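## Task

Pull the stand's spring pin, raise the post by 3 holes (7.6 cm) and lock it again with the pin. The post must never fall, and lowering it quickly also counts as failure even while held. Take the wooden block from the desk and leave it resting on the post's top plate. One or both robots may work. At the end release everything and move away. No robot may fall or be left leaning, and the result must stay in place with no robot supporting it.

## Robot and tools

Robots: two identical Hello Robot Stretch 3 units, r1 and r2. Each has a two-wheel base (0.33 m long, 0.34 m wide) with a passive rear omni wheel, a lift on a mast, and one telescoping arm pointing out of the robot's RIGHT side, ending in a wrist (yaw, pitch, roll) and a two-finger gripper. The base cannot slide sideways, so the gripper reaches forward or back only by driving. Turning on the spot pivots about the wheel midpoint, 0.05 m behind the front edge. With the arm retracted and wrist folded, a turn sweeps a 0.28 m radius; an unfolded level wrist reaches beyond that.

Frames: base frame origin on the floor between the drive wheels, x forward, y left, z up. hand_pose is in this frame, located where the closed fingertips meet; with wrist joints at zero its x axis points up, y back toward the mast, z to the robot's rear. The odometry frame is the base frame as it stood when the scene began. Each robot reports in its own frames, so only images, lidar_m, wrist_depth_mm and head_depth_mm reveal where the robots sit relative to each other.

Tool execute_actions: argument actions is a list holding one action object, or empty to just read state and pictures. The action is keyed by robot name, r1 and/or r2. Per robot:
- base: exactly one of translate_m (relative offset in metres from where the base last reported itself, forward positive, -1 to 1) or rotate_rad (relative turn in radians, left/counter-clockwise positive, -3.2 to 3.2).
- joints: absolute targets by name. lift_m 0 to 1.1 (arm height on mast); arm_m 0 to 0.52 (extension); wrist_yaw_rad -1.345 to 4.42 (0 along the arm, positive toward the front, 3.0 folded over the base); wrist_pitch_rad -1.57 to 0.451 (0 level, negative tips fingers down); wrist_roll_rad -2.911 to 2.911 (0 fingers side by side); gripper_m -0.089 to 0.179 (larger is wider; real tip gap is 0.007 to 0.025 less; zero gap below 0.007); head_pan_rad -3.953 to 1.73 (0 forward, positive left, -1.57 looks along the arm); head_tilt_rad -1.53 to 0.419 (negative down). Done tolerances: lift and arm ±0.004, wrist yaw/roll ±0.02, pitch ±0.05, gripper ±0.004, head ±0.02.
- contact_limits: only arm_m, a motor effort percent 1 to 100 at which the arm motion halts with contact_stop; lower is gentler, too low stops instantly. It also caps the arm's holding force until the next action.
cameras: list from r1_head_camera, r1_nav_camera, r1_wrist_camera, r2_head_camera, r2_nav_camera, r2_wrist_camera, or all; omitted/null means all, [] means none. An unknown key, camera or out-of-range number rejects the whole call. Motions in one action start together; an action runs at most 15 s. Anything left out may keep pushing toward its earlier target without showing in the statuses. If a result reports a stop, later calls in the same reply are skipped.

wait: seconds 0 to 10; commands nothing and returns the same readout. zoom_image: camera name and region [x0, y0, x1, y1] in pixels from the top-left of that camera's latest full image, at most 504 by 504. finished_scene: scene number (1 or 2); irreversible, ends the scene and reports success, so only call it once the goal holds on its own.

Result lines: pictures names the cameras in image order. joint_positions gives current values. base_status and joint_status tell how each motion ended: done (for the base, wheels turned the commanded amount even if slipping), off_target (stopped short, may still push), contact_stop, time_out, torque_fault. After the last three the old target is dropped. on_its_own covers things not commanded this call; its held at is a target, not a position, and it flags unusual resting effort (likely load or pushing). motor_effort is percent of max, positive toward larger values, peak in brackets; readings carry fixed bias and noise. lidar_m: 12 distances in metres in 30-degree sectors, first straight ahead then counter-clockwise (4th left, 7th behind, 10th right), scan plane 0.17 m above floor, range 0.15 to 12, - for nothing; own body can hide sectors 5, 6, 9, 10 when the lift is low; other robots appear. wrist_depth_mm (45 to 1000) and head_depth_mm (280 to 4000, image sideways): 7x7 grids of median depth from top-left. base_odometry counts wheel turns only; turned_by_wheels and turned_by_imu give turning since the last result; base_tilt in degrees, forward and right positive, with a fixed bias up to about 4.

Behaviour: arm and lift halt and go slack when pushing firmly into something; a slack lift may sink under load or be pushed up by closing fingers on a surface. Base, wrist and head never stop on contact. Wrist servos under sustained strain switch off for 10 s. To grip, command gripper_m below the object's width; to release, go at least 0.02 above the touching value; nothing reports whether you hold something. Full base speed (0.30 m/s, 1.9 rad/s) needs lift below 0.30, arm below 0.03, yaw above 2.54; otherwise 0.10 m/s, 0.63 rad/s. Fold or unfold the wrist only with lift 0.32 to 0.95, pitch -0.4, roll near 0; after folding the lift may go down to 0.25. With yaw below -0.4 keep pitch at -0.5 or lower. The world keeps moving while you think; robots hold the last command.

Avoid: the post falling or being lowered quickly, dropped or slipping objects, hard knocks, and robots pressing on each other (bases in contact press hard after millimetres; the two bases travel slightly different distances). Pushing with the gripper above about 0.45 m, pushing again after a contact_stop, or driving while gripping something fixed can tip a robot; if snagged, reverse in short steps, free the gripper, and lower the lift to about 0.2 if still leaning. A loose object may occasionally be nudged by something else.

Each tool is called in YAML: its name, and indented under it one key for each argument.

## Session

execute_actions:
  actions: []

Scene clock: 0.00 s.
r1.base_odometry: x=+0.000 y=+0.000 heading=+0.000 (m, m, rad; r1's odometry frame)
r1.turned_by_wheels: +0.000 (rad since the last result)
r1.turned_by_imu: +0.000 (rad since the last result)
r1.base_tilt: forward=+0.6 right=-0.6 (deg)
r1.lidar_m: 1.96 3.30 3.42 3.30 1.88 1.01 0.85 0.85 0.96 1.10 1.10 1.24
r1.head_depth_mm: 1900 1850 1821 1808 1819 1808 1803 / 2111 2251 2233 2194 2162 2161 2044 / 2149 2835 2879 2792 2777 2640 2208 / 2165 3337 - 3814 3781 3117 2202 / 2194 3384 - - - 3155 2173 / 2227 3438 - - - 3075 2172 / 2241 3520 - - - 3008 2151
r1.base_status: not commanded
r1.joint_positions: lift_m=+0.530 arm_m=+0.002 wrist_yaw_rad=+2.859 wrist_pitch_rad=-0.347 wrist_roll_rad=+0.015 gripper_m=+0.037 head_pan_rad=+0.010 head_tilt_rad=-0.017
r1.joint_status: not commanded
r1.motor_effort: left_wheel=-1 right_wheel=-1 lift_m=+36 arm_m=+0 wrist_yaw_rad=+1 wrist_pitch_rad=+7 wrist_roll_rad=+0 gripper_m=-1 head_pan_rad=+0 head_tilt_rad=+2 (%)
r1.hand_pose: x=+0.0436 y=+0.0769 z=+0.5584 quat_wxyz=(+0.219, +0.711, +0.022, +0.667) (m; r1's base frame)
r1.wrist_depth_mm: - - - - - - - / - - - - - - - / - - - - - - - / - - - - - - - / - - - - - - - / 883 885 - 905 942 943 956 / 753 - 754 780 759 793 805
r2.base_odometry: x=+0.000 y=+0.000 heading=+0.000 (m, m, rad; r2's odometry frame)
r2.turned_by_wheels: +0.000 (rad since the last result)
r2.turned_by_imu: +0.000 (rad since the last result)
r2.base_tilt: forward=-0.5 right=-0.9 (deg)
r2.lidar_m: 3.30 3.89 1.86 3.48 1.86 1.02 0.86 0.86 0.97 1.61 2.60 2.95
r2.head_depth_mm: 1756 2568 3895 - - 3391 2246 / 1758 2553 - - - 3008 2239 / 1747 2568 - - - 3371 2232 / 1320 2581 - - - 3362 2246 / 1755 2276 3861 3794 3787 3391 2236 / 1762 2571 3713 3788 3671 3348 2219 / 1784 2598 3535 3548 3550 3325 2231
r2.base_status: not commanded
r2.joint_positions: lift_m=+0.529 arm_m=+0.002 wrist_yaw_rad=+2.931 wrist_pitch_rad=-0.584 wrist_roll_rad=-0.005 gripper_m=+0.037 head_pan_rad=+0.005 head_tilt_rad=+0.012
r2.joint_status: not commanded
r2.motor_effort: left_wheel=+0 right_wheel=+0 lift_m=+22 arm_m=+0 wrist_yaw_rad=+0 wrist_pitch_rad=+4 wrist_roll_rad=+0 gripper_m=+0 head_pan_rad=+0 head_tilt_rad=+2 (%)
r2.hand_pose: x=+0.0208 y=+0.0492 z=+0.5067 quat_wxyz=(+0.274, +0.693, +0.132, +0.654) (m; r2's base frame)
r2.wrist_depth_mm: - - - - - - - / - - - - - - - / - - - - - - - / 992 - 967 969 980 979 997 / 848 834 875 870 859 845 840 / 730 734 - 742 750 728 731 / 643 648 - 658 634 644 644
pictures: r1_head_camera (sideways: a quarter turn clockwise sets it upright), r1_nav_camera (sideways: a quarter turn counterclockwise sets it upright), r1_wrist_camera, r2_head_camera (sideways: a quarter turn clockwise sets it upright), r2_nav_camera (sideways: a quarter turn counterclockwise sets it upright), r2_wrist_camera
Images, in order (width x height): r1_head_camera 896x504, r1_nav_camera 672x504, r1_wrist_camera 644x364, r2_head_camera 896x504, r2_nav_camera 672x504, r2_wrist_camera 644x364.

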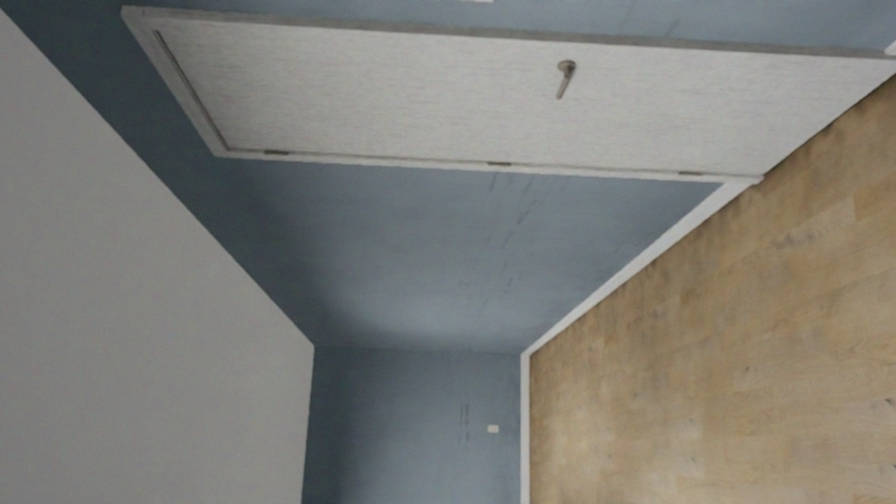

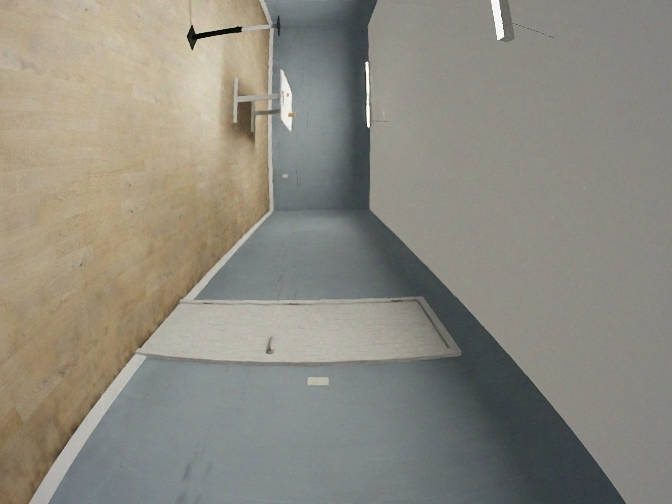

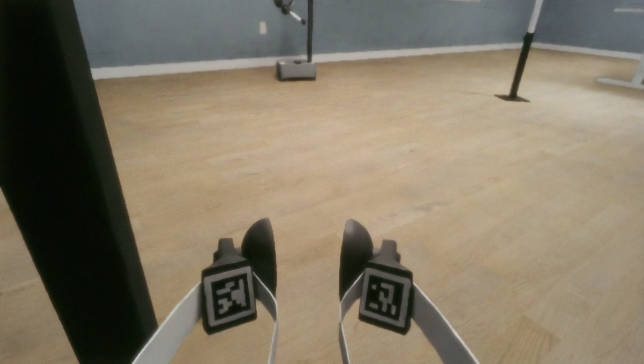

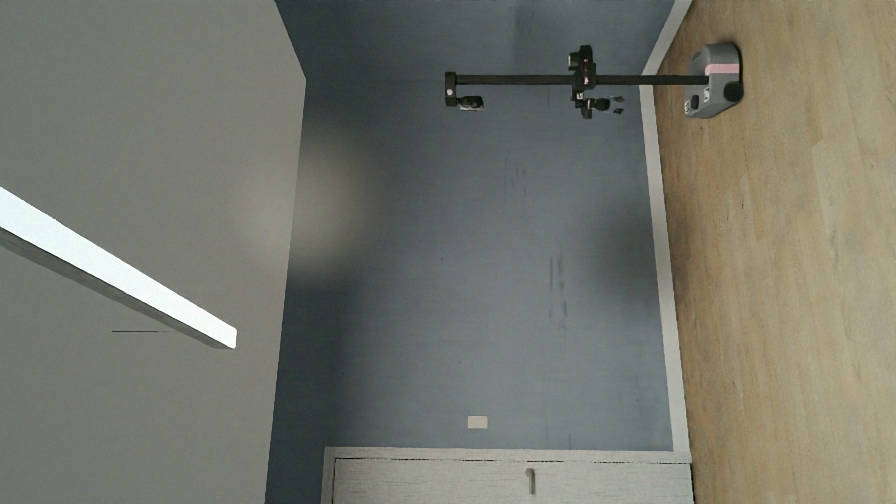

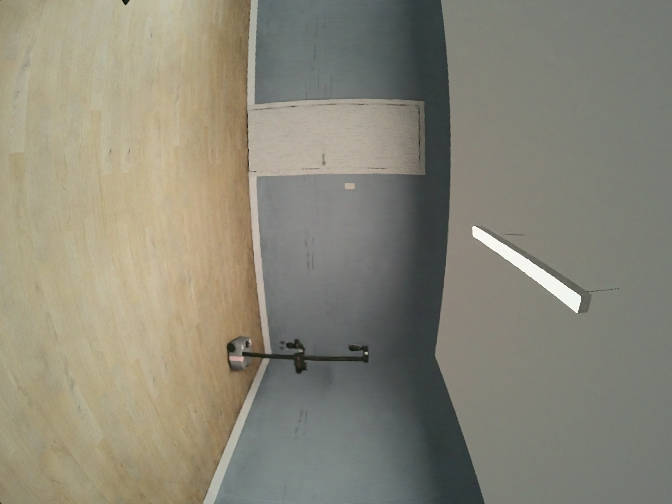

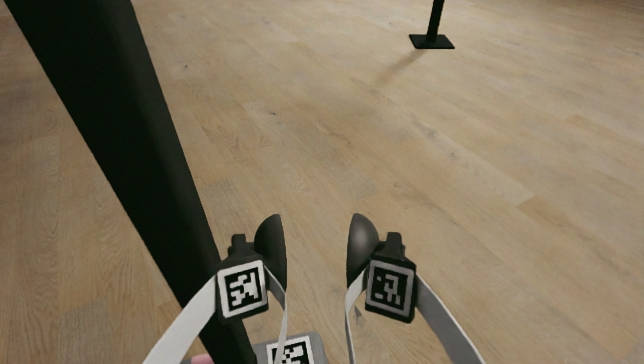

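execute_actions:
  actions:
    - {"r1":{"base":{"rotate_rad":0.9},"joints":{"head_tilt_rad":-0.35,"lift_m":0.28,"wrist_pitch_rad":-0.45}},"r2":{"base":{"rotate_rad":1.0},"joints":{"head_pan_rad":0.2,"head_tilt_rad":-0.4,"lift_m":0.28}}}
  cameras: ["r1_head_camera","r2_head_camera","r2_nav_camera"]

Scene clock: 5.53 s.
r1.base_odometry: x=+0.000 y=+0.000 heading=+0.900 (m, m, rad; r1's odometry frame)
r1.turned_by_wheels: +0.900 (rad since the last result)
r1.turned_by_imu: +0.902 (rad since the last result)
r1.base_tilt: forward=+0.4 right=-0.6 (deg)
r1.lidar_m: 3.32 3.32 2.70 1.14 0.87 0.85 0.90 1.12 1.10 1.16 1.66 4.92
r1.head_depth_mm: - - - 3542 2422 1827 1486 / - - - 3334 2430 1844 1481 / - - - 3592 2422 1836 1474 / - - - 3513 2418 1825 1479 / - - - 3460 2387 1800 1465 / - - - 3435 2401 1806 1460 / 3877 - - 3425 2351 1802 1452
r1.base_status: done
r1.joint_positions: lift_m=+0.280 arm_m=+0.002 wrist_yaw_rad=+2.859 wrist_pitch_rad=-0.466 wrist_roll_rad=+0.015 gripper_m=+0.037 head_pan_rad=+0.010 head_tilt_rad=-0.346
r1.joint_status: all done
r1.motor_effort: left_wheel=-2(6) right_wheel=+3(6) lift_m=+28(32) arm_m=-1(1) wrist_yaw_rad=+2(1) wrist_pitch_rad=+7(7) wrist_roll_rad=+0(0) gripper_m=+0(1) head_pan_rad=+0(0) head_tilt_rad=-1(22) (%)
r1.hand_pose: x=+0.0395 y=+0.0627 z=+0.2823 quat_wxyz=(+0.259, +0.709, +0.063, +0.653) (m; r1's base frame)
r1.wrist_depth_mm: - - - - - - - / - - - - - - - / - 897 901 928 943 982 988 / - 704 710 732 740 749 753 / 546 580 600 591 607 606 621 / 485 - - 503 518 513 513 / - - - 437 425 443 446
r2.base_odometry: x=+0.000 y=+0.000 heading=+1.000 (m, m, rad; r2's odometry frame)
r2.turned_by_wheels: +1.000 (rad since the last result)
r2.turned_by_imu: +1.021 (rad since the last result)
r2.base_tilt: forward=-0.5 right=-0.9 (deg)
r2.lidar_m: 1.86 3.46 2.02 1.05 0.86 0.86 0.95 1.50 2.60 2.88 3.29 3.89
r2.head_depth_mm: 3755 - - 3436 2298 1740 1392 / - - - 3465 2292 1724 1388 / - - - 3184 2163 1723 1378 / - - - 3407 2293 1720 1369 / - - - 3410 2256 1721 1372 / - - - 3306 2272 1695 1366 / - - - 3318 2265 1707 1379
r2.base_status: done
r2.joint_positions: lift_m=+0.280 arm_m=+0.002 wrist_yaw_rad=+2.931 wrist_pitch_rad=-0.584 wrist_roll_rad=-0.005 gripper_m=+0.037 head_pan_rad=+0.193 head_tilt_rad=-0.395
r2.joint_status: all done
r2.motor_effort: left_wheel=-2(5) right_wheel=+1(3) lift_m=+16(17) arm_m=+0(0) wrist_yaw_rad=+0(0) wrist_pitch_rad=+5(5) wrist_roll_rad=+0(0) gripper_m=+0(0) head_pan_rad=+3(14) head_tilt_rad=-2(28) (%)
r2.hand_pose: x=+0.0208 y=+0.0492 z=+0.2577 quat_wxyz=(+0.274, +0.693, +0.132, +0.654) (m; r2's base frame)
r2.wrist_depth_mm: - - - - - - - / 746 950 928 931 919 936 903 / 727 - 733 718 730 725 735 / 602 - 600 598 597 594 585 / 506 511 544 529 521 510 509 / - - - - 454 437 441 / - - - - 384 391 392
pictures: r1_head_camera (sideways: a quarter turn clockwise sets it upright), r2_head_camera (sideways: a quarter turn clockwise sets it upright), r2_nav_camera (sideways: a quarter turn counterclockwise sets it upright)
Images, in order (width x height): r1_head_camera 896x504, r2_head_camera 896x504, r2_nav_camera 672x504.

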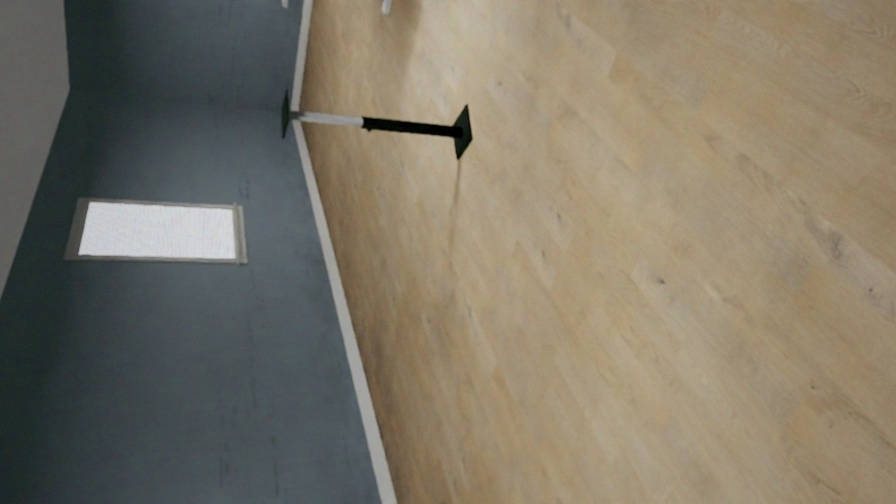

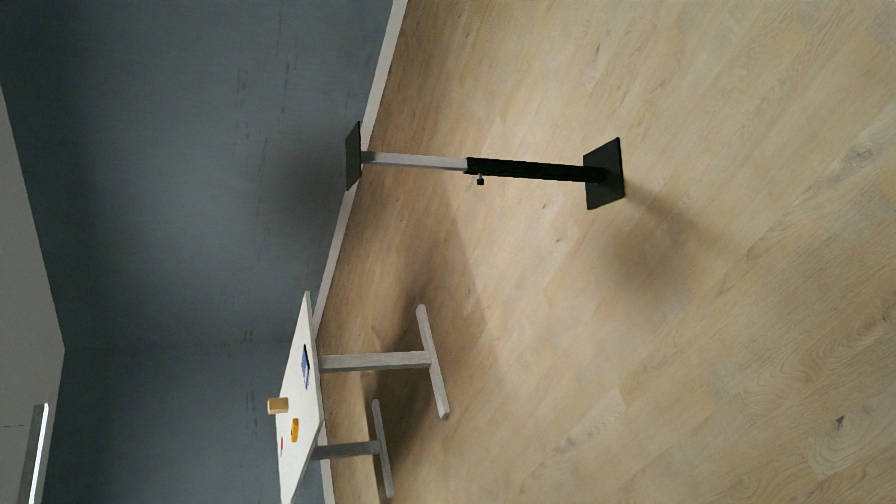

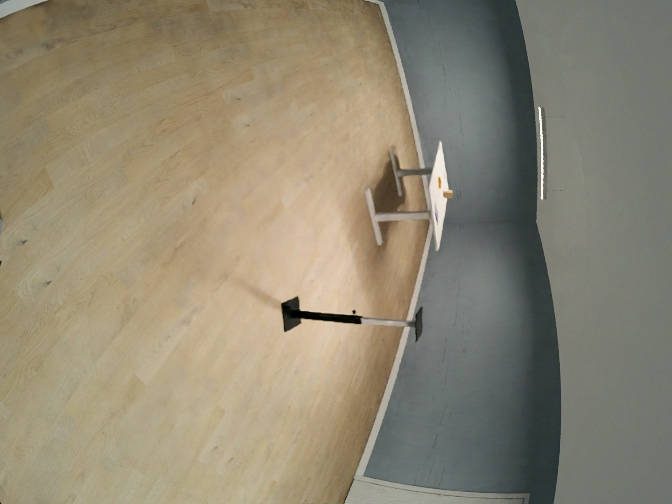

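execute_actions:
  actions:
    - {"r1":{"base":{"rotate_rad":-0.36}},"r2":{"base":{"rotate_rad":0.47}}}
  cameras: []

execute_actions:
  actions:
    - {"r1":{"base":{"translate_m":1}},"r2":{"base":{"translate_m":1}}}
  cameras: []

execute_actions:
  actions:
    - {"r1":{"base":{"translate_m":1},"joints":{"head_pan_rad":0.4,"head_tilt_rad":-0.6}},"r2":{"base":{"translate_m":0.82},"joints":{"head_pan_rad":-1.57,"head_tilt_rad":-0.74}}}
  cameras: ["r1_head_camera"]

execute_actions:
  actions:
    - {"r1":{"base":{"translate_m":0.55}},"r2":{"base":{"rotate_rad":-0.15},"joints":{"lift_m":0.4,"wrist_pitch_rad":-0.4}}}
  cameras: []

execute_actions:
  actions:
    - {"r1":{"base":{"rotate_rad":2.43},"joints":{"head_pan_rad":-1.57,"head_tilt_rad":-0.7}},"r2":{"joints":{"wrist_yaw_rad":0,"gripper_m":0.06}}}
  cameras: ["r1_head_camera","r2_head_camera","r2_wrist_camera"]

Scene clock: 22.63 s.
r1.base_odometry: x=+0.000 y=+0.000 heading=+0.540 (m, m, rad; r1's odometry frame)
r1.turned_by_wheels: -0.360 (rad since the last result)
r1.turned_by_imu: -0.359 (rad since the last result)
r1.base_tilt: forward=+0.6 right=-0.7 (deg)
r1.lidar_m: 3.32 3.31 3.34 1.82 1.01 0.85 0.85 0.96 1.10 1.10 1.24 2.04
r1.head_depth_mm: - - - 3603 2434 1848 1489 / - - - 3552 2420 1833 1486 / - - - 3517 2414 1836 1472 / - - - 3519 2384 1832 1470 / - - - 3489 2367 1819 1466 / - - - 3313 2372 1803 1462 / - - - 3373 2347 1802 1458
r1.base_status: done
r1.joint_positions: lift_m=+0.280 arm_m=+0.002 wrist_yaw_rad=+2.859 wrist_pitch_rad=-0.466 wrist_roll_rad=+0.015 gripper_m=+0.037 head_pan_rad=+0.010 head_tilt_rad=-0.346
r1.joint_status: not commanded
r1.motor_effort: left_wheel=+1(6) right_wheel=-3(9) lift_m=+28(28) arm_m=-1(0) wrist_yaw_rad=+0(1) wrist_pitch_rad=+7(7) wrist_roll_rad=-1(0) gripper_m=+0(1) head_pan_rad=+0(1) head_tilt_rad=-1(1) (%)
r1.hand_pose: x=+0.0395 y=+0.0627 z=+0.2823 quat_wxyz=(+0.259, +0.709, +0.063, +0.653) (m; r1's base frame)
r1.wrist_depth_mm: - - - - - - - / - - - - - - - / - 876 920 921 958 973 - / - 702 701 714 725 750 773 / 562 571 600 594 596 621 621 / 489 - - 502 513 513 520 / - - - 431 429 447 446
r2.base_odometry: x=+0.000 y=+0.000 heading=+1.470 (m, m, rad; r2's odometry frame)
r2.turned_by_wheels: +0.470 (rad since the last result)
r2.turned_by_imu: +0.478 (rad since the last result)
r2.base_tilt: forward=-0.5 right=-0.9 (deg)
r2.lidar_m: 3.49 2.29 1.09 0.87 0.86 0.93 1.41 2.60 2.82 3.29 3.90 1.86
r2.head_depth_mm: - - - 3387 2284 1717 1388 / - - - 3330 2321 1729 1384 / - - - 3400 2291 1721 1372 / - - - 3386 2254 1712 1373 / - - - 3381 2277 1719 1375 / - - - 3352 2266 1716 1381 / - - - 3338 2239 1700 1366
r2.base_status: done
r2.joint_positions: lift_m=+0.280 arm_m=+0.002 wrist_yaw_rad=+2.931 wrist_pitch_rad=-0.584 wrist_roll_rad=-0.005 gripper_m=+0.037 head_pan_rad=+0.193 head_tilt_rad=-0.395
r2.joint_status: not commanded
r2.motor_effort: left_wheel=-1(6) right_wheel=+1(7) lift_m=+16(16) arm_m=+0(0) wrist_yaw_rad=+0(0) wrist_pitch_rad=+5(5) wrist_roll_rad=+0(0) gripper_m=+0(1) head_pan_rad=+3(3) head_tilt_rad=-2(4) (%)
r2.hand_pose: x=+0.0208 y=+0.0492 z=+0.2577 quat_wxyz=(+0.274, +0.693, +0.132, +0.654) (m; r2's base frame)
r2.wrist_depth_mm: - 808 894 - - - - / 721 880 920 903 925 914 912 / 721 - 710 720 724 737 722 / 600 - 602 595 598 601 596 / 511 501 546 532 531 513 507 / - - - - 453 440 441 / - - - - 388 390 394
pictures: none
No camera images: the call's "cameras" was empty. Leave "cameras" out to get every camera's image.

Scene clock: 27.57 s.
r1.base_odometry: x=+0.858 y=+0.514 heading=+0.540 (m, m, rad; r1's odometry frame)
r1.turned_by_wheels: +0.000 (rad since the last result)
r1.turned_by_imu: +0.004 (rad since the last result)
r1.base_tilt: forward=+0.5 right=-0.7 (deg)
r1.lidar_m: 3.86 2.32 3.48 3.46 2.16 1.84 1.83 1.56 1.33 1.32 1.47 2.51
r1.head_depth_mm: - - - 3589 2447 1843 1485 / - - - 3597 2445 1839 1489 / - - - 3515 2399 1834 1477 / - - - 3478 2397 1825 1464 / - - - 3461 2380 1810 1467 / - - - 3416 2360 1817 1458 / - - - 3417 2353 1806 1452
r1.base_status: done
r1.joint_positions: lift_m=+0.280 arm_m=+0.002 wrist_yaw_rad=+2.859 wrist_pitch_rad=-0.467 wrist_roll_rad=+0.015 gripper_m=+0.037 head_pan_rad=+0.010 head_tilt_rad=-0.347
r1.joint_status: not commanded
r1.motor_effort: left_wheel=+1(9) right_wheel=-2(7) lift_m=+28(28) arm_m=-1(1) wrist_yaw_rad=+0(0) wrist_pitch_rad=+7(7) wrist_roll_rad=+0(0) gripper_m=+0(1) head_pan_rad=+0(0) head_tilt_rad=-1(3) (%)
r1.hand_pose: x=+0.0395 y=+0.0627 z=+0.2821 quat_wxyz=(+0.260, +0.709, +0.064, +0.653) (m; r1's base frame)
r1.wrist_depth_mm: - - - - - - - / - - - - - - - / - 896 898 939 950 982 988 / - 692 719 698 728 745 750 / 555 582 598 596 595 605 619 / 481 - - 501 519 508 528 / - - - 433 425 445 452
r2.base_odometry: x=+0.101 y=+0.995 heading=+1.470 (m, m, rad; r2's odometry frame)
r2.turned_by_wheels: +0.000 (rad since the last result)
r2.turned_by_imu: +0.004 (rad since the last result)
r2.base_tilt: forward=-0.5 right=-0.9 (deg)
r2.lidar_m: 2.48 3.32 1.58 1.26 1.25 1.35 2.05 3.52 2.74 2.76 1.04 3.82
r2.head_depth_mm: - - 3105 3057 2306 1732 1385 / - - 3060 3398 2276 1717 1388 / - - - 3358 2290 1724 1377 / - - - 3405 2279 1719 1378 / - - - 3351 2262 1716 1375 / - - - 3361 2270 1707 1371 / - - - 3352 2280 1692 1369
r2.base_status: done
r2.joint_positions: lift_m=+0.280 arm_m=+0.002 wrist_yaw_rad=+2.931 wrist_pitch_rad=-0.584 wrist_roll_rad=-0.005 gripper_m=+0.037 head_pan_rad=+0.193 head_tilt_rad=-0.396
r2.joint_status: not commanded
r2.motor_effort: left_wheel=-1(5) right_wheel=+1(5) lift_m=+16(16) arm_m=+0(0) wrist_yaw_rad=-1(0) wrist_pitch_rad=+5(5) wrist_roll_rad=+0(0) gripper_m=+0(0) head_pan_rad=+3(2) head_tilt_rad=-2(3) (%)
r2.hand_pose: x=+0.0207 y=+0.0491 z=+0.2576 quat_wxyz=(+0.274, +0.693, +0.132, +0.654) (m; r2's base frame)
r2.wrist_depth_mm: - - - - - - - / 888 945 926 927 917 892 908 / 753 - 721 733 732 734 720 / 594 - 601 595 599 603 602 / 506 506 538 524 523 507 512 / - - - - 452 436 445 / - - - - 387 391 390
pictures: none
No camera images: the call's "cameras" was empty. Leave "cameras" out to get every camera's image.

Scene clock: 32.50 s.
r1.base_odometry: x=+1.715 y=+1.028 heading=+0.540 (m, m, rad; r1's odometry frame)
r1.turned_by_wheels: +0.000 (rad since the last result)
r1.turned_by_imu: +0.003 (rad since the last result)
r1.base_tilt: forward=+0.5 right=-0.6 (deg)
r1.lidar_m: 2.86 1.39 3.24 3.24 3.31 2.80 2.81 1.83 1.53 1.54 1.77 2.96
r1.head_depth_mm: - - 2986 2212 1767 1471 1253 / - - 3012 2207 1764 1452 1249 / - - 2961 2199 1748 1451 1251 / - - 2949 2185 1750 1442 1247 / - - 2791 2032 1730 1444 1246 / 3611 3830 2346 2168 1737 1449 1244 / 3262 3527 2893 2162 1738 1453 1233
r1.base_status: done
r1.joint_positions: lift_m=+0.280 arm_m=+0.002 wrist_yaw_rad=+2.859 wrist_pitch_rad=-0.467 wrist_roll_rad=+0.015 gripper_m=+0.037 head_pan_rad=+0.393 head_tilt_rad=-0.593
r1.joint_status: all done
r1.motor_effort: left_wheel=+0(8) right_wheel=-2(5) lift_m=+27(28) arm_m=-1(1) wrist_yaw_rad=+1(0) wrist_pitch_rad=+7(7) wrist_roll_rad=+0(0) gripper_m=+1(1) head_pan_rad=+3(23) head_tilt_rad=-3(21) (%)
r1.hand_pose: x=+0.0394 y=+0.0626 z=+0.2821 quat_wxyz=(+0.260, +0.709, +0.064, +0.653) (m; r1's base frame)
r1.wrist_depth_mm: - - - - - - - / - - - - - - - / - 882 893 928 964 959 991 / - 694 705 728 735 763 762 / 551 579 590 593 601 608 619 / 484 - - 505 516 516 525 / - - - 436 428 446 449
r2.base_odometry: x=+0.184 y=+1.811 heading=+1.470 (m, m, rad; r2's odometry frame)
r2.turned_by_wheels: +0.000 (rad since the last result)
r2.turned_by_imu: +0.004 (rad since the last result)
r2.base_tilt: forward=-0.5 right=-0.9 (deg)
r2.lidar_m: 1.69 4.14 1.98 1.58 1.56 1.69 2.58 4.29 2.19 0.82 3.21 1.67
r2.head_depth_mm: 3395 3546 2241 1941 1586 1331 1153 / 3176 3452 2305 1933 1578 1332 1148 / 3044 3318 927 1865 1520 1326 1151 / 2944 3154 2496 1930 1576 1325 1143 / 2824 3117 2482 1931 1557 1319 1138 / 2715 2947 2443 1903 1565 1326 1135 / 2623 2888 2464 1905 1568 1319 1138
r2.base_status: done
r2.joint_positions: lift_m=+0.280 arm_m=+0.002 wrist_yaw_rad=+2.931 wrist_pitch_rad=-0.584 wrist_roll_rad=-0.005 gripper_m=+0.037 head_pan_rad=-1.563 head_tilt_rad=-0.731
r2.joint_status: all done
r2.motor_effort: left_wheel=-2(5) right_wheel=+1(5) lift_m=+16(16) arm_m=+0(0) wrist_yaw_rad=-1(0) wrist_pitch_rad=+5(5) wrist_roll_rad=+0(0) gripper_m=+0(1) head_pan_rad=-3(30) head_tilt_rad=-4(25) (%)
r2.hand_pose: x=+0.0207 y=+0.0491 z=+0.2576 quat_wxyz=(+0.274, +0.693, +0.132, +0.654) (m; r2's base frame)
r2.wrist_depth_mm: - - - - - - - / 931 951 925 914 925 910 918 / 727 - 716 726 726 718 718 / 601 - 601 597 580 595 599 / 509 510 551 529 527 510 510 / - - - - 458 439 442 / - - - - 388 394 390
pictures: r1_head_camera (sideways: a quarter turn clockwise sets it upright)
Images, in order (width x height): r1_head_camera 896x504.

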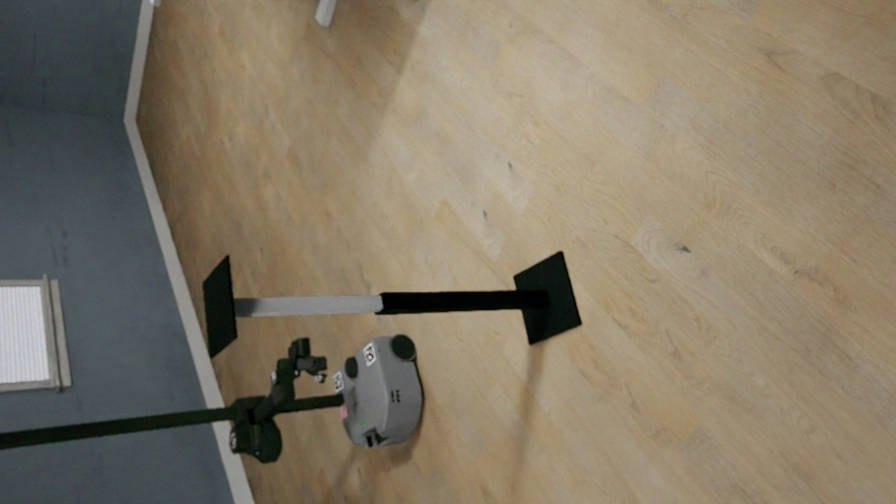

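Scene clock: 35.90 s.
r1.base_odometry: x=+2.187 y=+1.311 heading=+0.540 (m, m, rad; r1's odometry frame)
r1.turned_by_wheels: +0.000 (rad since the last result)
r1.turned_by_imu: +0.002 (rad since the last result)
r1.base_tilt: forward=+0.4 right=-0.5 (deg)
r1.lidar_m: 2.31 0.95 0.95 3.10 3.55 3.35 3.35 1.98 1.66 1.65 1.92 3.24
r1.head_depth_mm: - - 2979 2224 1764 1468 1253 / - - 2952 2219 1742 1462 1249 / - - 2938 2220 1760 1452 1246 / - - 2967 2187 1754 1458 1247 / 3823 - 2935 2192 1741 1452 1243 / 3437 3662 2931 2162 1735 1420 1239 / 3198 3422 2517 1915 1641 1412 1237
r1.base_status: done
r1.joint_positions: lift_m=+0.280 arm_m=+0.002 wrist_yaw_rad=+2.859 wrist_pitch_rad=-0.467 wrist_roll_rad=+0.015 gripper_m=+0.037 head_pan_rad=+0.393 head_tilt_rad=-0.594
r1.joint_status: not commanded
r1.motor_effort: left_wheel=+0(8) right_wheel=-1(7) lift_m=+28(28) arm_m=-1(0) wrist_yaw_rad=+0(2) wrist_pitch_rad=+7(7) wrist_roll_rad=+0(1) gripper_m=+1(0) head_pan_rad=+3(3) head_tilt_rad=-2(4) (%)
r1.hand_pose: x=+0.0394 y=+0.0626 z=+0.2821 quat_wxyz=(+0.260, +0.709, +0.064, +0.653) (m; r1's base frame)
r1.wrist_depth_mm: - - - - - - - / - - - - - - - / - 888 903 919 938 936 983 / - 696 704 721 733 751 766 / 555 573 603 601 606 614 616 / 480 - - 509 515 511 520 / - - - 434 426 454 446
r2.base_odometry: x=+0.184 y=+1.811 heading=+1.320 (m, m, rad; r2's odometry frame)
r2.turned_by_wheels: -0.150 (rad since the last result)
r2.turned_by_imu: -0.152 (rad since the last result)
r2.base_tilt: forward=-0.5 right=-0.9 (deg)
r2.lidar_m: 1.67 4.47 2.27 1.63 1.57 1.61 2.17 4.29 4.42 0.82 3.21 3.32
r2.head_depth_mm: 3809 3574 2522 1934 1573 1340 1155 / 3648 3584 2501 1927 1588 1323 1154 / 3292 3300 2305 1911 1571 1332 1151 / 3140 3310 920 1861 1484 1317 1137 / 2982 3215 2363 1925 1559 1325 1143 / 2775 3081 2478 1911 1567 1308 1142 / 2684 2941 2448 1906 1554 1309 1143
r2.base_status: done
r2.joint_positions: lift_m=+0.400 arm_m=+0.002 wrist_yaw_rad=+2.931 wrist_pitch_rad=-0.419 wrist_roll_rad=-0.005 gripper_m=+0.037 head_pan_rad=-1.563 head_tilt_rad=-0.731
r2.joint_status: all done
r2.motor_effort: left_wheel=+1(5) right_wheel=-1(5) lift_m=+28(28) arm_m=+0(0) wrist_yaw_rad=+1(0) wrist_pitch_rad=+7(6) wrist_roll_rad=+0(0) gripper_m=+0(0) head_pan_rad=-3(4) head_tilt_rad=-4(4) (%)
r2.hand_pose: x=+0.0257 y=+0.0724 z=+0.4120 quat_wxyz=(+0.219, +0.701, +0.074, +0.674) (m; r2's base frame)
r2.wrist_depth_mm: - - - - - - - / - - - - - - - / - - - - - - - / - - - - - - 993 / 810 - 841 815 862 815 814 / 678 678 - 679 683 672 671 / 583 573 570 577 574 579 576
pictures: none
No camera images: the call's "cameras" was empty. Leave "cameras" out to get every camera's image.

Scene clock: 38.57 s.
r1.base_odometry: x=+2.187 y=+1.311 heading=+2.970 (m, m, rad; r1's odometry frame)
r1.turned_by_wheels: +2.430 (rad since the last result)
r1.turned_by_imu: +2.421 (rad since the last result)
r1.base_tilt: forward=+0.5 right=-0.5 (deg)
r1.lidar_m: 3.43 3.35 2.33 1.71 1.69 1.76 2.45 2.31 4.31 0.95 3.10 3.25
r1.head_depth_mm: 3367 3350 2450 1938 1610 1371 1198 / 3275 3304 2457 1936 1599 1367 1195 / 3021 1814 1648 1877 1551 1368 1197 / 2962 3026 2265 1941 1597 1368 1194 / 2876 3038 2443 1944 1602 1357 1192 / 2729 2986 2427 1925 1599 1366 1186 / 2632 2840 2413 1938 1594 1362 1193
r1.base_status: done
r1.joint_positions: lift_m=+0.280 arm_m=+0.002 wrist_yaw_rad=+2.859 wrist_pitch_rad=-0.467 wrist_roll_rad=+0.015 gripper_m=+0.037 head_pan_rad=-1.563 head_tilt_rad=-0.692
r1.joint_status: all done
r1.motor_effort: left_wheel=-2(7) right_wheel=+2(11) lift_m=+28(27) arm_m=-1(0) wrist_yaw_rad=+0(0) wrist_pitch_rad=+7(7) wrist_roll_rad=+0(0) gripper_m=+0(0) head_pan_rad=-2(24) head_tilt_rad=-4(16) (%)
r1.hand_pose: x=+0.0394 y=+0.0626 z=+0.2821 quat_wxyz=(+0.260, +0.709, +0.064, +0.653) (m; r1's base frame)
r1.wrist_depth_mm: - - - - - - - / - - - - - - - / - 892 923 935 958 945 988 / - 712 718 707 743 744 772 / 556 584 606 593 595 605 619 / 485 - - 502 518 515 519 / - - - 435 427 442 448
r2.base_odometry: x=+0.184 y=+1.811 heading=+1.320 (m, m, rad; r2's odometry frame)
r2.turned_by_wheels: +0.000 (rad since the last result)
r2.turned_by_imu: +0.000 (rad since the last result)
r2.base_tilt: forward=-0.5 right=-0.8 (deg)
r2.lidar_m: 1.67 4.49 2.26 1.62 1.57 1.61 2.18 4.30 4.40 0.82 3.21 3.32
r2.head_depth_mm: 3894 3583 2514 1937 1584 1333 1151 / 3599 3585 2527 1937 1579 1332 1143 / 3375 3507 2402 1918 1569 1328 1144 / 3164 3323 919 1872 1471 1324 1156 / 3016 3222 2202 1917 1560 1327 1142 / 2829 3113 2432 1918 1562 1307 1141 / 2711 2954 2438 1884 1558 1316 1136
r2.base_status: not commanded
r2.joint_positions: lift_m=+0.400 arm_m=+0.002 wrist_yaw_rad=+0.003 wrist_pitch_rad=-0.419 wrist_roll_rad=-0.005 gripper_m=+0.060 head_pan_rad=-1.563 head_tilt_rad=-0.731
r2.joint_status: all done
r2.motor_effort: left_wheel=+0(1) right_wheel=+0(1) lift_m=+28(28) arm_m=+0(0) wrist_yaw_rad=-4(5) wrist_pitch_rad=+7(7) wrist_roll_rad=+0(0) gripper_m=+0(76) head_pan_rad=-2(2) head_tilt_rad=-4(5) (%)
r2.hand_pose: x=-0.0208 y=-0.3711 z=+0.4120 quat_wxyz=(+0.694, +0.149, -0.689, -0.146) (m; r2's base frame)
r2.wrist_depth_mm: - - - - - - - / - - - - - - - / - - - - - - - / - - - 963 988 - - / 820 801 844 777 843 791 802 / 690 669 - 674 - 686 666 / 579 574 574 577 575 573 578
pictures: r1_head_camera (sideways: a quarter turn clockwise sets it upright), r2_head_camera (sideways: a quarter turn clockwise sets it upright), r2_wrist_camera
Images, in order (width x height): r1_head_camera 896x504, r2_head_camera 896x504, r2_wrist_camera 644x364.

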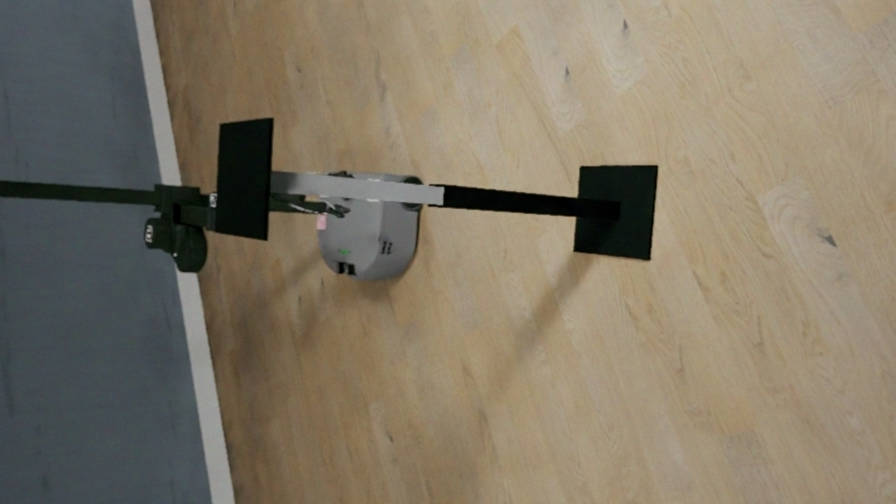

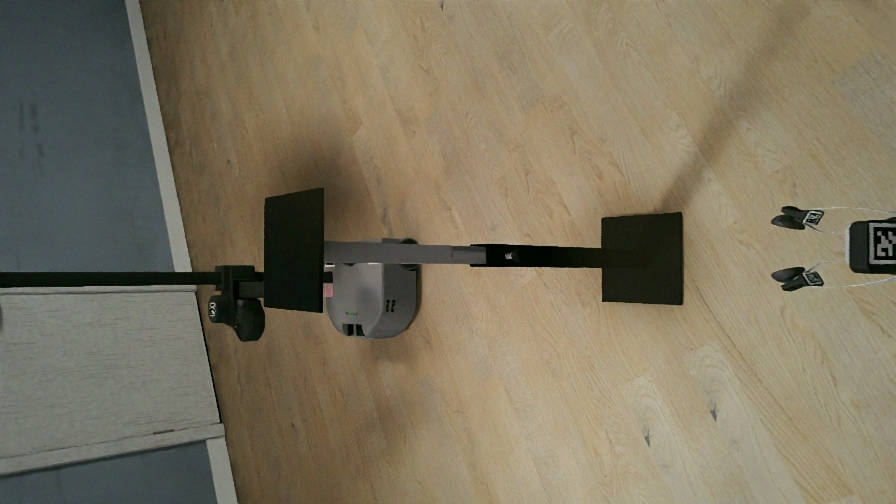

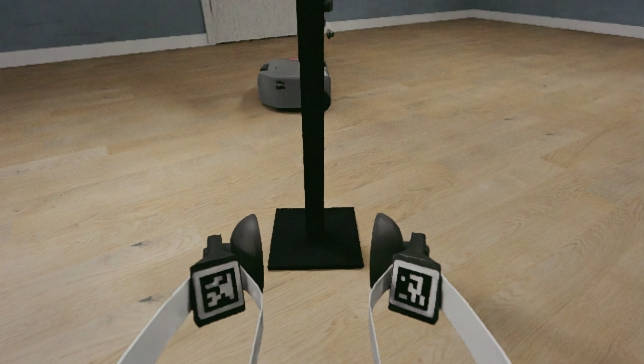

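execute_actions:
  actions:
    - {"r1":{"base":{"rotate_rad":-1.8}},"r2":{"joints":{"wrist_pitch_rad":0,"wrist_roll_rad":1.57,"arm_m":0.3,"lift_m":0.385}}}
  cameras: []

execute_actions:
  actions:
    - {"r1":{"base":{"translate_m":0.295}},"r2":{"joints":{"arm_m":0.35}}}
  cameras: []

execute_actions:
  actions:
    - {"r1":{"base":{"rotate_rad":1.8}}}
  cameras: []

execute_actions:
  actions:
    - {"r1":{"joints":{"lift_m":0.59,"arm_m":0.33,"wrist_yaw_rad":2.8}}}
  cameras: ["r1_head_camera","r2_head_camera","r2_wrist_camera"]

Scene clock: 46.97 s.
r1.base_odometry: x=+2.187 y=+1.311 heading=+1.170 (m, m, rad; r1's odometry frame)
r1.turned_by_wheels: -1.800 (rad since the last result)
r1.turned_by_imu: -1.791 (rad since the last result)
r1.base_tilt: forward=+0.5 right=-0.6 (deg)
r1.lidar_m: 0.95 3.10 3.12 3.73 3.35 3.00 1.84 1.65 1.69 2.04 3.91 2.31
r1.head_depth_mm: 1753 1885 2080 1951 1620 1376 1202 / 1899 2091 2277 1938 1598 1367 1195 / 2122 2328 2424 1941 1595 1371 1194 / 2374 2655 2459 1936 1600 1368 1194 / 2708 2940 2436 1945 1603 1363 1189 / 3080 3231 2422 1929 1603 1362 1191 / 3692 3293 2427 1927 1588 1361 1189
r1.base_status: done
r1.joint_positions: lift_m=+0.280 arm_m=+0.002 wrist_yaw_rad=+2.859 wrist_pitch_rad=-0.467 wrist_roll_rad=+0.015 gripper_m=+0.037 head_pan_rad=-1.563 head_tilt_rad=-0.692
r1.joint_status: not commanded
r1.motor_effort: left_wheel=+1(9) right_wheel=-2(7) lift_m=+28(28) arm_m=-1(1) wrist_yaw_rad=+1(2) wrist_pitch_rad=+7(7) wrist_roll_rad=+0(0) gripper_m=+1(1) head_pan_rad=-2(2) head_tilt_rad=-4(4) (%)
r1.hand_pose: x=+0.0394 y=+0.0626 z=+0.2821 quat_wxyz=(+0.260, +0.709, +0.064, +0.653) (m; r1's base frame)
r1.wrist_depth_mm: - - - - - - - / - - - - - - - / - 887 887 930 954 989 984 / - 704 720 723 745 743 757 / 568 574 602 602 603 609 626 / 483 - - 507 522 512 510 / - - - 434 424 445 451
r2.base_odometry: x=+0.184 y=+1.811 heading=+1.320 (m, m, rad; r2's odometry frame)
r2.turned_by_wheels: +0.000 (rad since the last result)
r2.turned_by_imu: +0.001 (rad since the last result)
r2.base_tilt: forward=-0.6 right=-0.8 (deg)
r2.lidar_m: 1.67 4.49 2.25 1.63 1.57 1.61 2.18 4.29 4.44 0.82 3.21 3.32
r2.head_depth_mm: 3881 3589 2508 1950 1576 1335 1148 / 3582 3554 2532 1943 1578 1326 1152 / 3347 3307 2400 1934 1580 1302 1123 / 3168 3377 921 1852 1514 1272 1147 / 2969 3224 2285 1906 1564 1328 1146 / 2841 3111 2464 1906 1563 1315 1136 / 2693 2953 2454 1915 1550 1319 1132
r2.base_status: not commanded
r2.joint_positions: lift_m=+0.385 arm_m=+0.300 wrist_yaw_rad=+0.002 wrist_pitch_rad=-0.022 wrist_roll_rad=+1.569 gripper_m=+0.060 head_pan_rad=-1.563 head_tilt_rad=-0.731
r2.joint_status: all done
r2.motor_effort: left_wheel=+1(0) right_wheel=-1(1) lift_m=+16(26) arm_m=+3(4) wrist_yaw_rad=-3(4) wrist_pitch_rad=+8(12) wrist_roll_rad=+0(1) gripper_m=+0(0) head_pan_rad=-2(2) head_tilt_rad=-3(4) (%)
r2.hand_pose: x=-0.0209 y=-0.7004 z=+0.4941 quat_wxyz=(+0.001, +0.001, -1.000, -0.011) (m; r2's base frame)
r2.wrist_depth_mm: - - - - - 874 585 / - - - - - 842 583 / - - - - - 869 580 / - - - - 321 314 305 / - - 293 288 293 755 538 / - - - - - 863 587 / - - - - - 835 588
pictures: none
No camera images: the call's "cameras" was empty. Leave "cameras" out to get every camera's image.

Scene clock: 49.50 s.
r1.base_odometry: x=+2.302 y=+1.583 heading=+1.170 (m, m, rad; r1's odometry frame)
r1.turned_by_wheels: +0.000 (rad since the last result)
r1.turned_by_imu: +0.001 (rad since the last result)
r1.base_tilt: forward=+0.5 right=-0.7 (deg)
r1.lidar_m: 0.66 2.88 2.89 3.50 3.54 3.39 2.10 1.88 1.91 2.31 3.33 2.09
r1.head_depth_mm: 2000 2141 2275 1949 1608 1372 1196 / 2172 2375 2464 1945 1609 1370 1198 / 2405 2679 2445 1940 1615 1367 1193 / 2667 2897 2444 1931 1604 1365 1197 / 3036 3163 2455 1931 1596 1360 1188 / 3520 3324 2406 1930 1597 1361 1190 / - 3311 2416 1921 1594 1357 1189
r1.base_status: done
r1.joint_positions: lift_m=+0.280 arm_m=+0.002 wrist_yaw_rad=+2.859 wrist_pitch_rad=-0.467 wrist_roll_rad=+0.015 gripper_m=+0.037 head_pan_rad=-1.563 head_tilt_rad=-0.692
r1.joint_status: not commanded
r1.motor_effort: left_wheel=+1(8) right_wheel=-3(6) lift_m=+29(29) arm_m=-1(1) wrist_yaw_rad=+2(2) wrist_pitch_rad=+7(7) wrist_roll_rad=+0(0) gripper_m=+1(0) head_pan_rad=-2(2) head_tilt_rad=-5(4) (%)
r1.hand_pose: x=+0.0394 y=+0.0626 z=+0.2821 quat_wxyz=(+0.260, +0.709, +0.064, +0.653) (m; r1's base frame)
r1.wrist_depth_mm: - - - - - - - / - - - - - - - / - 873 914 913 947 989 1000 / - 704 707 710 738 753 773 / 553 581 607 583 604 613 605 / 477 - - 503 522 518 515 / - - - 436 430 439 453
r2.base_odometry: x=+0.184 y=+1.811 heading=+1.320 (m, m, rad; r2's odometry frame)
r2.turned_by_wheels: +0.000 (rad since the last result)
r2.turned_by_imu: +0.000 (rad since the last result)
r2.base_tilt: forward=-0.5 right=-0.9 (deg)
r2.lidar_m: 1.67 4.49 2.27 1.63 1.57 1.61 2.18 4.28 4.42 0.82 3.21 3.32
r2.head_depth_mm: 3828 3551 2494 1953 1581 1335 1154 / 3651 3557 2503 1940 1580 1329 1147 / 3347 3333 2389 1928 1620 1295 1122 / 3184 3318 920 1813 1571 1297 1142 / 2963 3229 1933 1850 1560 1319 1141 / 2830 3120 2482 1898 1548 1317 1139 / 2677 2948 2452 1894 1547 1318 1136
r2.base_status: not commanded
r2.joint_positions: lift_m=+0.385 arm_m=+0.350 wrist_yaw_rad=+0.002 wrist_pitch_rad=-0.022 wrist_roll_rad=+1.569 gripper_m=+0.060 head_pan_rad=-1.563 head_tilt_rad=-0.731
r2.joint_status: all done
r2.motor_effort: left_wheel=+1(1) right_wheel=-2(1) lift_m=+16(16) arm_m=+3(2) wrist_yaw_rad=-3(3) wrist_pitch_rad=+8(8) wrist_roll_rad=+0(0) gripper_m=+0(0) head_pan_rad=-3(2) head_tilt_rad=-5(4) (%)
r2.hand_pose: x=-0.0209 y=-0.7504 z=+0.4941 quat_wxyz=(+0.001, +0.001, -1.000, -0.011) (m; r2's base frame)
r2.wrist_depth_mm: - - - - - 867 570 / - - - - - 867 578 / - - - - 954 880 585 / - - - - 914 756 532 / 239 241 240 233 237 240 243 / - - - - - 871 586 / - - - - - 825 598
pictures: none
No camera images: the call's "cameras" was empty. Leave "cameras" out to get every camera's image.

Scene clock: 51.87 s.
r1.base_odometry: x=+2.302 y=+1.583 heading=+2.970 (m, m, rad; r1's odometry frame)
r1.turned_by_wheels: +1.800 (rad since the last result)
r1.turned_by_imu: +1.791 (rad since the last result)
r1.base_tilt: forward=+0.5 right=-0.6 (deg)
r1.lidar_m: 3.66 3.54 2.64 1.94 1.91 1.99 2.79 2.09 4.01 0.66 2.87 3.02
r1.head_depth_mm: 3170 3363 2453 1944 1601 1366 1198 / 3012 3212 2455 1934 1602 1367 1195 / 2880 3157 2292 1835 1597 1367 1193 / 2718 1603 794 1187 1564 1296 1192 / 2641 2908 2428 1863 1594 1359 1191 / 2547 2830 2432 1921 1608 1362 1188 / 2450 2683 2400 1931 1590 1359 1189
r1.base_status: done
r1.joint_positions: lift_m=+0.280 arm_m=+0.002 wrist_yaw_rad=+2.859 wrist_pitch_rad=-0.467 wrist_roll_rad=+0.015 gripper_m=+0.037 head_pan_rad=-1.563 head_tilt_rad=-0.692
r1.joint_status: not commanded
r1.motor_effort: left_wheel=-2(7) right_wheel=+2(12) lift_m=+27(28) arm_m=-1(1) wrist_yaw_rad=+1(1) wrist_pitch_rad=+7(7) wrist_roll_rad=+0(0) gripper_m=+0(0) head_pan_rad=-2(2) head_tilt_rad=-4(4) (%)
r1.hand_pose: x=+0.0394 y=+0.0626 z=+0.2821 quat_wxyz=(+0.260, +0.709, +0.064, +0.653) (m; r1's base frame)
r1.wrist_depth_mm: - - - - - - - / - - - - - - - / - 892 909 925 957 973 990 / - 691 701 729 738 754 745 / 561 582 605 593 611 610 618 / 484 - - 501 514 509 520 / - - - 436 431 448 448
r2.base_odometry: x=+0.184 y=+1.811 heading=+1.320 (m, m, rad; r2's odometry frame)
r2.turned_by_wheels: +0.000 (rad since the last result)
r2.turned_by_imu: +0.000 (rad since the last result)
r2.base_tilt: forward=-0.4 right=-0.9 (deg)
r2.lidar_m: 1.67 4.48 2.26 1.63 1.57 1.61 2.19 4.29 4.46 0.82 3.21 3.32
r2.head_depth_mm: 3922 3550 2544 1956 1586 1332 1149 / 3602 3522 2527 1948 1575 1339 1148 / 3370 3501 2397 1922 1620 1299 1124 / 3199 3392 918 1772 1571 1297 1142 / 2909 3109 1655 1758 1569 1321 1145 / 2835 3147 2452 1921 1555 1323 1142 / 2716 2918 2440 1904 1561 1310 1140
r2.base_status: not commanded
r2.joint_positions: lift_m=+0.385 arm_m=+0.350 wrist_yaw_rad=+0.002 wrist_pitch_rad=-0.022 wrist_roll_rad=+1.569 gripper_m=+0.060 head_pan_rad=-1.563 head_tilt_rad=-0.731
r2.joint_status: not commanded
r2.motor_effort: left_wheel=+1(0) right_wheel=-1(1) lift_m=+16(16) arm_m=+3(3) wrist_yaw_rad=-3(3) wrist_pitch_rad=+8(8) wrist_roll_rad=+0(0) gripper_m=+0(0) head_pan_rad=-3(2) head_tilt_rad=-4(4) (%)
r2.hand_pose: x=-0.0209 y=-0.7504 z=+0.4941 quat_wxyz=(+0.001, +0.001, -1.000, -0.011) (m; r2's base frame)
r2.wrist_depth_mm: - - - - - 859 576 / - - - - - 870 580 / - - - - - 890 591 / - - - 771 826 759 535 / 239 240 240 235 237 239 242 / - - - - - 888 590 / - - - - - 828 592
pictures: none
No camera images: the call's "cameras" was empty. Leave "cameras" out to get every camera's image.

Scene clock: 55.53 s.
r1.base_odometry: x=+2.302 y=+1.583 heading=+2.970 (m, m, rad; r1's odometry frame)
r1.turned_by_wheels: +0.000 (rad since the last result)
r1.turned_by_imu: +0.001 (rad since the last result)
r1.base_tilt: forward=+0.6 right=-0.7 (deg)
r1.lidar_m: 3.65 3.54 2.64 1.95 1.92 1.99 2.77 2.08 4.02 0.66 2.88 3.01
r1.head_depth_mm: 3151 3342 2473 1960 1603 1364 1220 / 2998 3233 2460 1946 1646 1400 1198 / 2890 3117 2272 1819 1533 1352 1193 / 2711 1605 793 1181 1519 1286 1215 / 2676 2877 2442 1881 1594 1362 1189 / 2544 2826 2429 1932 1603 1356 1191 / 2451 2692 2411 1916 1591 1355 1188
r1.base_status: not commanded
r1.joint_positions: lift_m=+0.590 arm_m=+0.330 wrist_yaw_rad=+2.802 wrist_pitch_rad=-0.467 wrist_roll_rad=+0.015 gripper_m=+0.037 head_pan_rad=-1.563 head_tilt_rad=-0.692
r1.joint_status: all done
r1.motor_effort: left_wheel=-2(2) right_wheel=+2(2) lift_m=+45(47) arm_m=+7(8) wrist_yaw_rad=-1(2) wrist_pitch_rad=+7(7) wrist_roll_rad=+0(0) gripper_m=+0(1) head_pan_rad=-2(2) head_tilt_rad=-4(4) (%)
r1.hand_pose: x=+0.0513 y=-0.2691 z=+0.5915 quat_wxyz=(+0.278, +0.710, +0.043, +0.645) (m; r1's base frame)
r1.wrist_depth_mm: - - - - - - - / - - - - - - - / - - - - - - - / - - - - - - - / - - - - - - - / 851 886 - 880 903 904 907 / 747 - - 768 751 792 783
r2.base_odometry: x=+0.184 y=+1.811 heading=+1.320 (m, m, rad; r2's odometry frame)
r2.turned_by_wheels: +0.000 (rad since the last result)
r2.turned_by_imu: +0.000 (rad since the last result)
r2.base_tilt: forward=-0.5 right=-0.9 (deg)
r2.lidar_m: 1.67 4.48 2.26 1.63 1.57 1.61 2.18 4.28 4.43 0.82 3.21 3.32
r2.head_depth_mm: 3974 3590 2519 1955 1571 1328 1153 / 3576 3514 2504 1960 1594 1336 1149 / 3388 3543 2379 1920 1596 1294 1127 / 3175 3360 922 1772 1564 1299 1144 / 2883 1448 2280 1753 1557 1322 1150 / 2833 3060 2470 1918 1557 1308 1139 / 2680 2954 2458 1894 1565 1310 1140
r2.base_status: not commanded
r2.joint_positions: lift_m=+0.385 arm_m=+0.350 wrist_yaw_rad=+0.002 wrist_pitch_rad=-0.022 wrist_roll_rad=+1.569 gripper_m=+0.060 head_pan_rad=-1.563 head_tilt_rad=-0.731
r2.joint_status: not commanded
r2.motor_effort: left_wheel=+1(0) right_wheel=-2(1) lift_m=+16(16) arm_m=+3(3) wrist_yaw_rad=-3(2) wrist_pitch_rad=+8(8) wrist_roll_rad=+0(0) gripper_m=+0(0) head_pan_rad=-2(3) head_tilt_rad=-4(5) (%)
r2.hand_pose: x=-0.0209 y=-0.7504 z=+0.4941 quat_wxyz=(+0.001, +0.001, -1.000, -0.011) (m; r2's base frame)
r2.wrist_depth_mm: - - - - - 858 587 / - - - - - 850 582 / - - - - - 854 590 / - 414 640 - 884 775 537 / 240 240 239 235 236 240 242 / - - - - - 866 593 / - - - - - 825 594
pictures: r1_head_camera (sideways: a quarter turn clockwise sets it upright), r2_head_camera (sideways: a quarter turn clockwise sets it upright), r2_wrist_camera
Images, in order (width x height): r1_head_camera 896x504, r2_head_camera 896x504, r2_wrist_camera 644x364.

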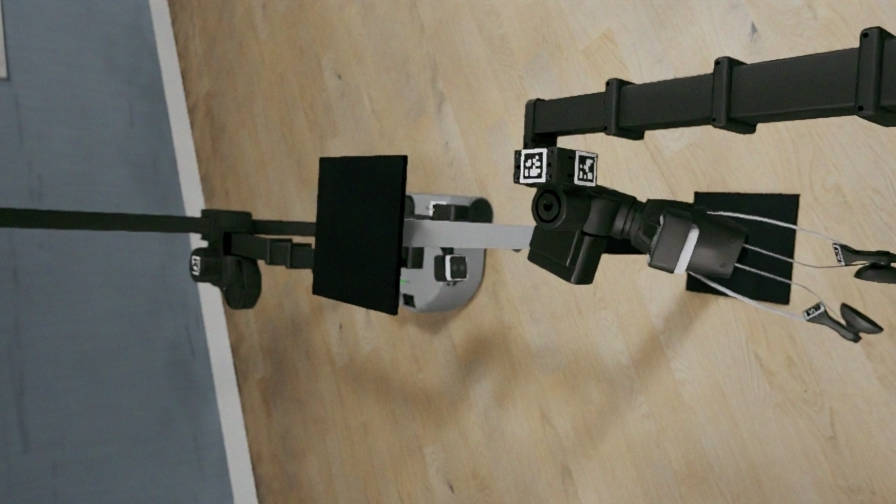

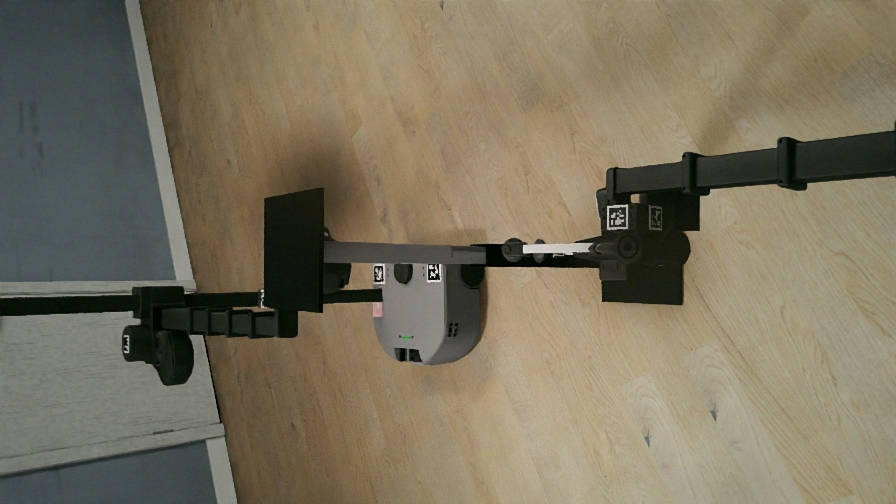

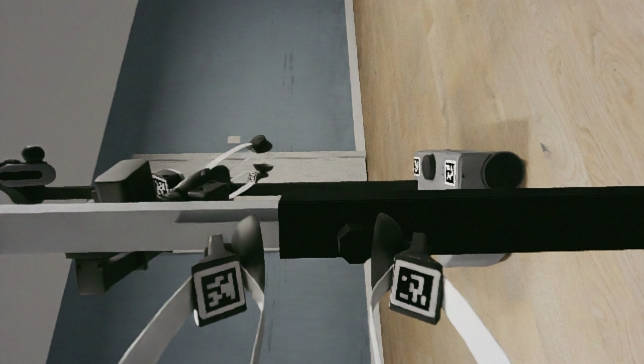

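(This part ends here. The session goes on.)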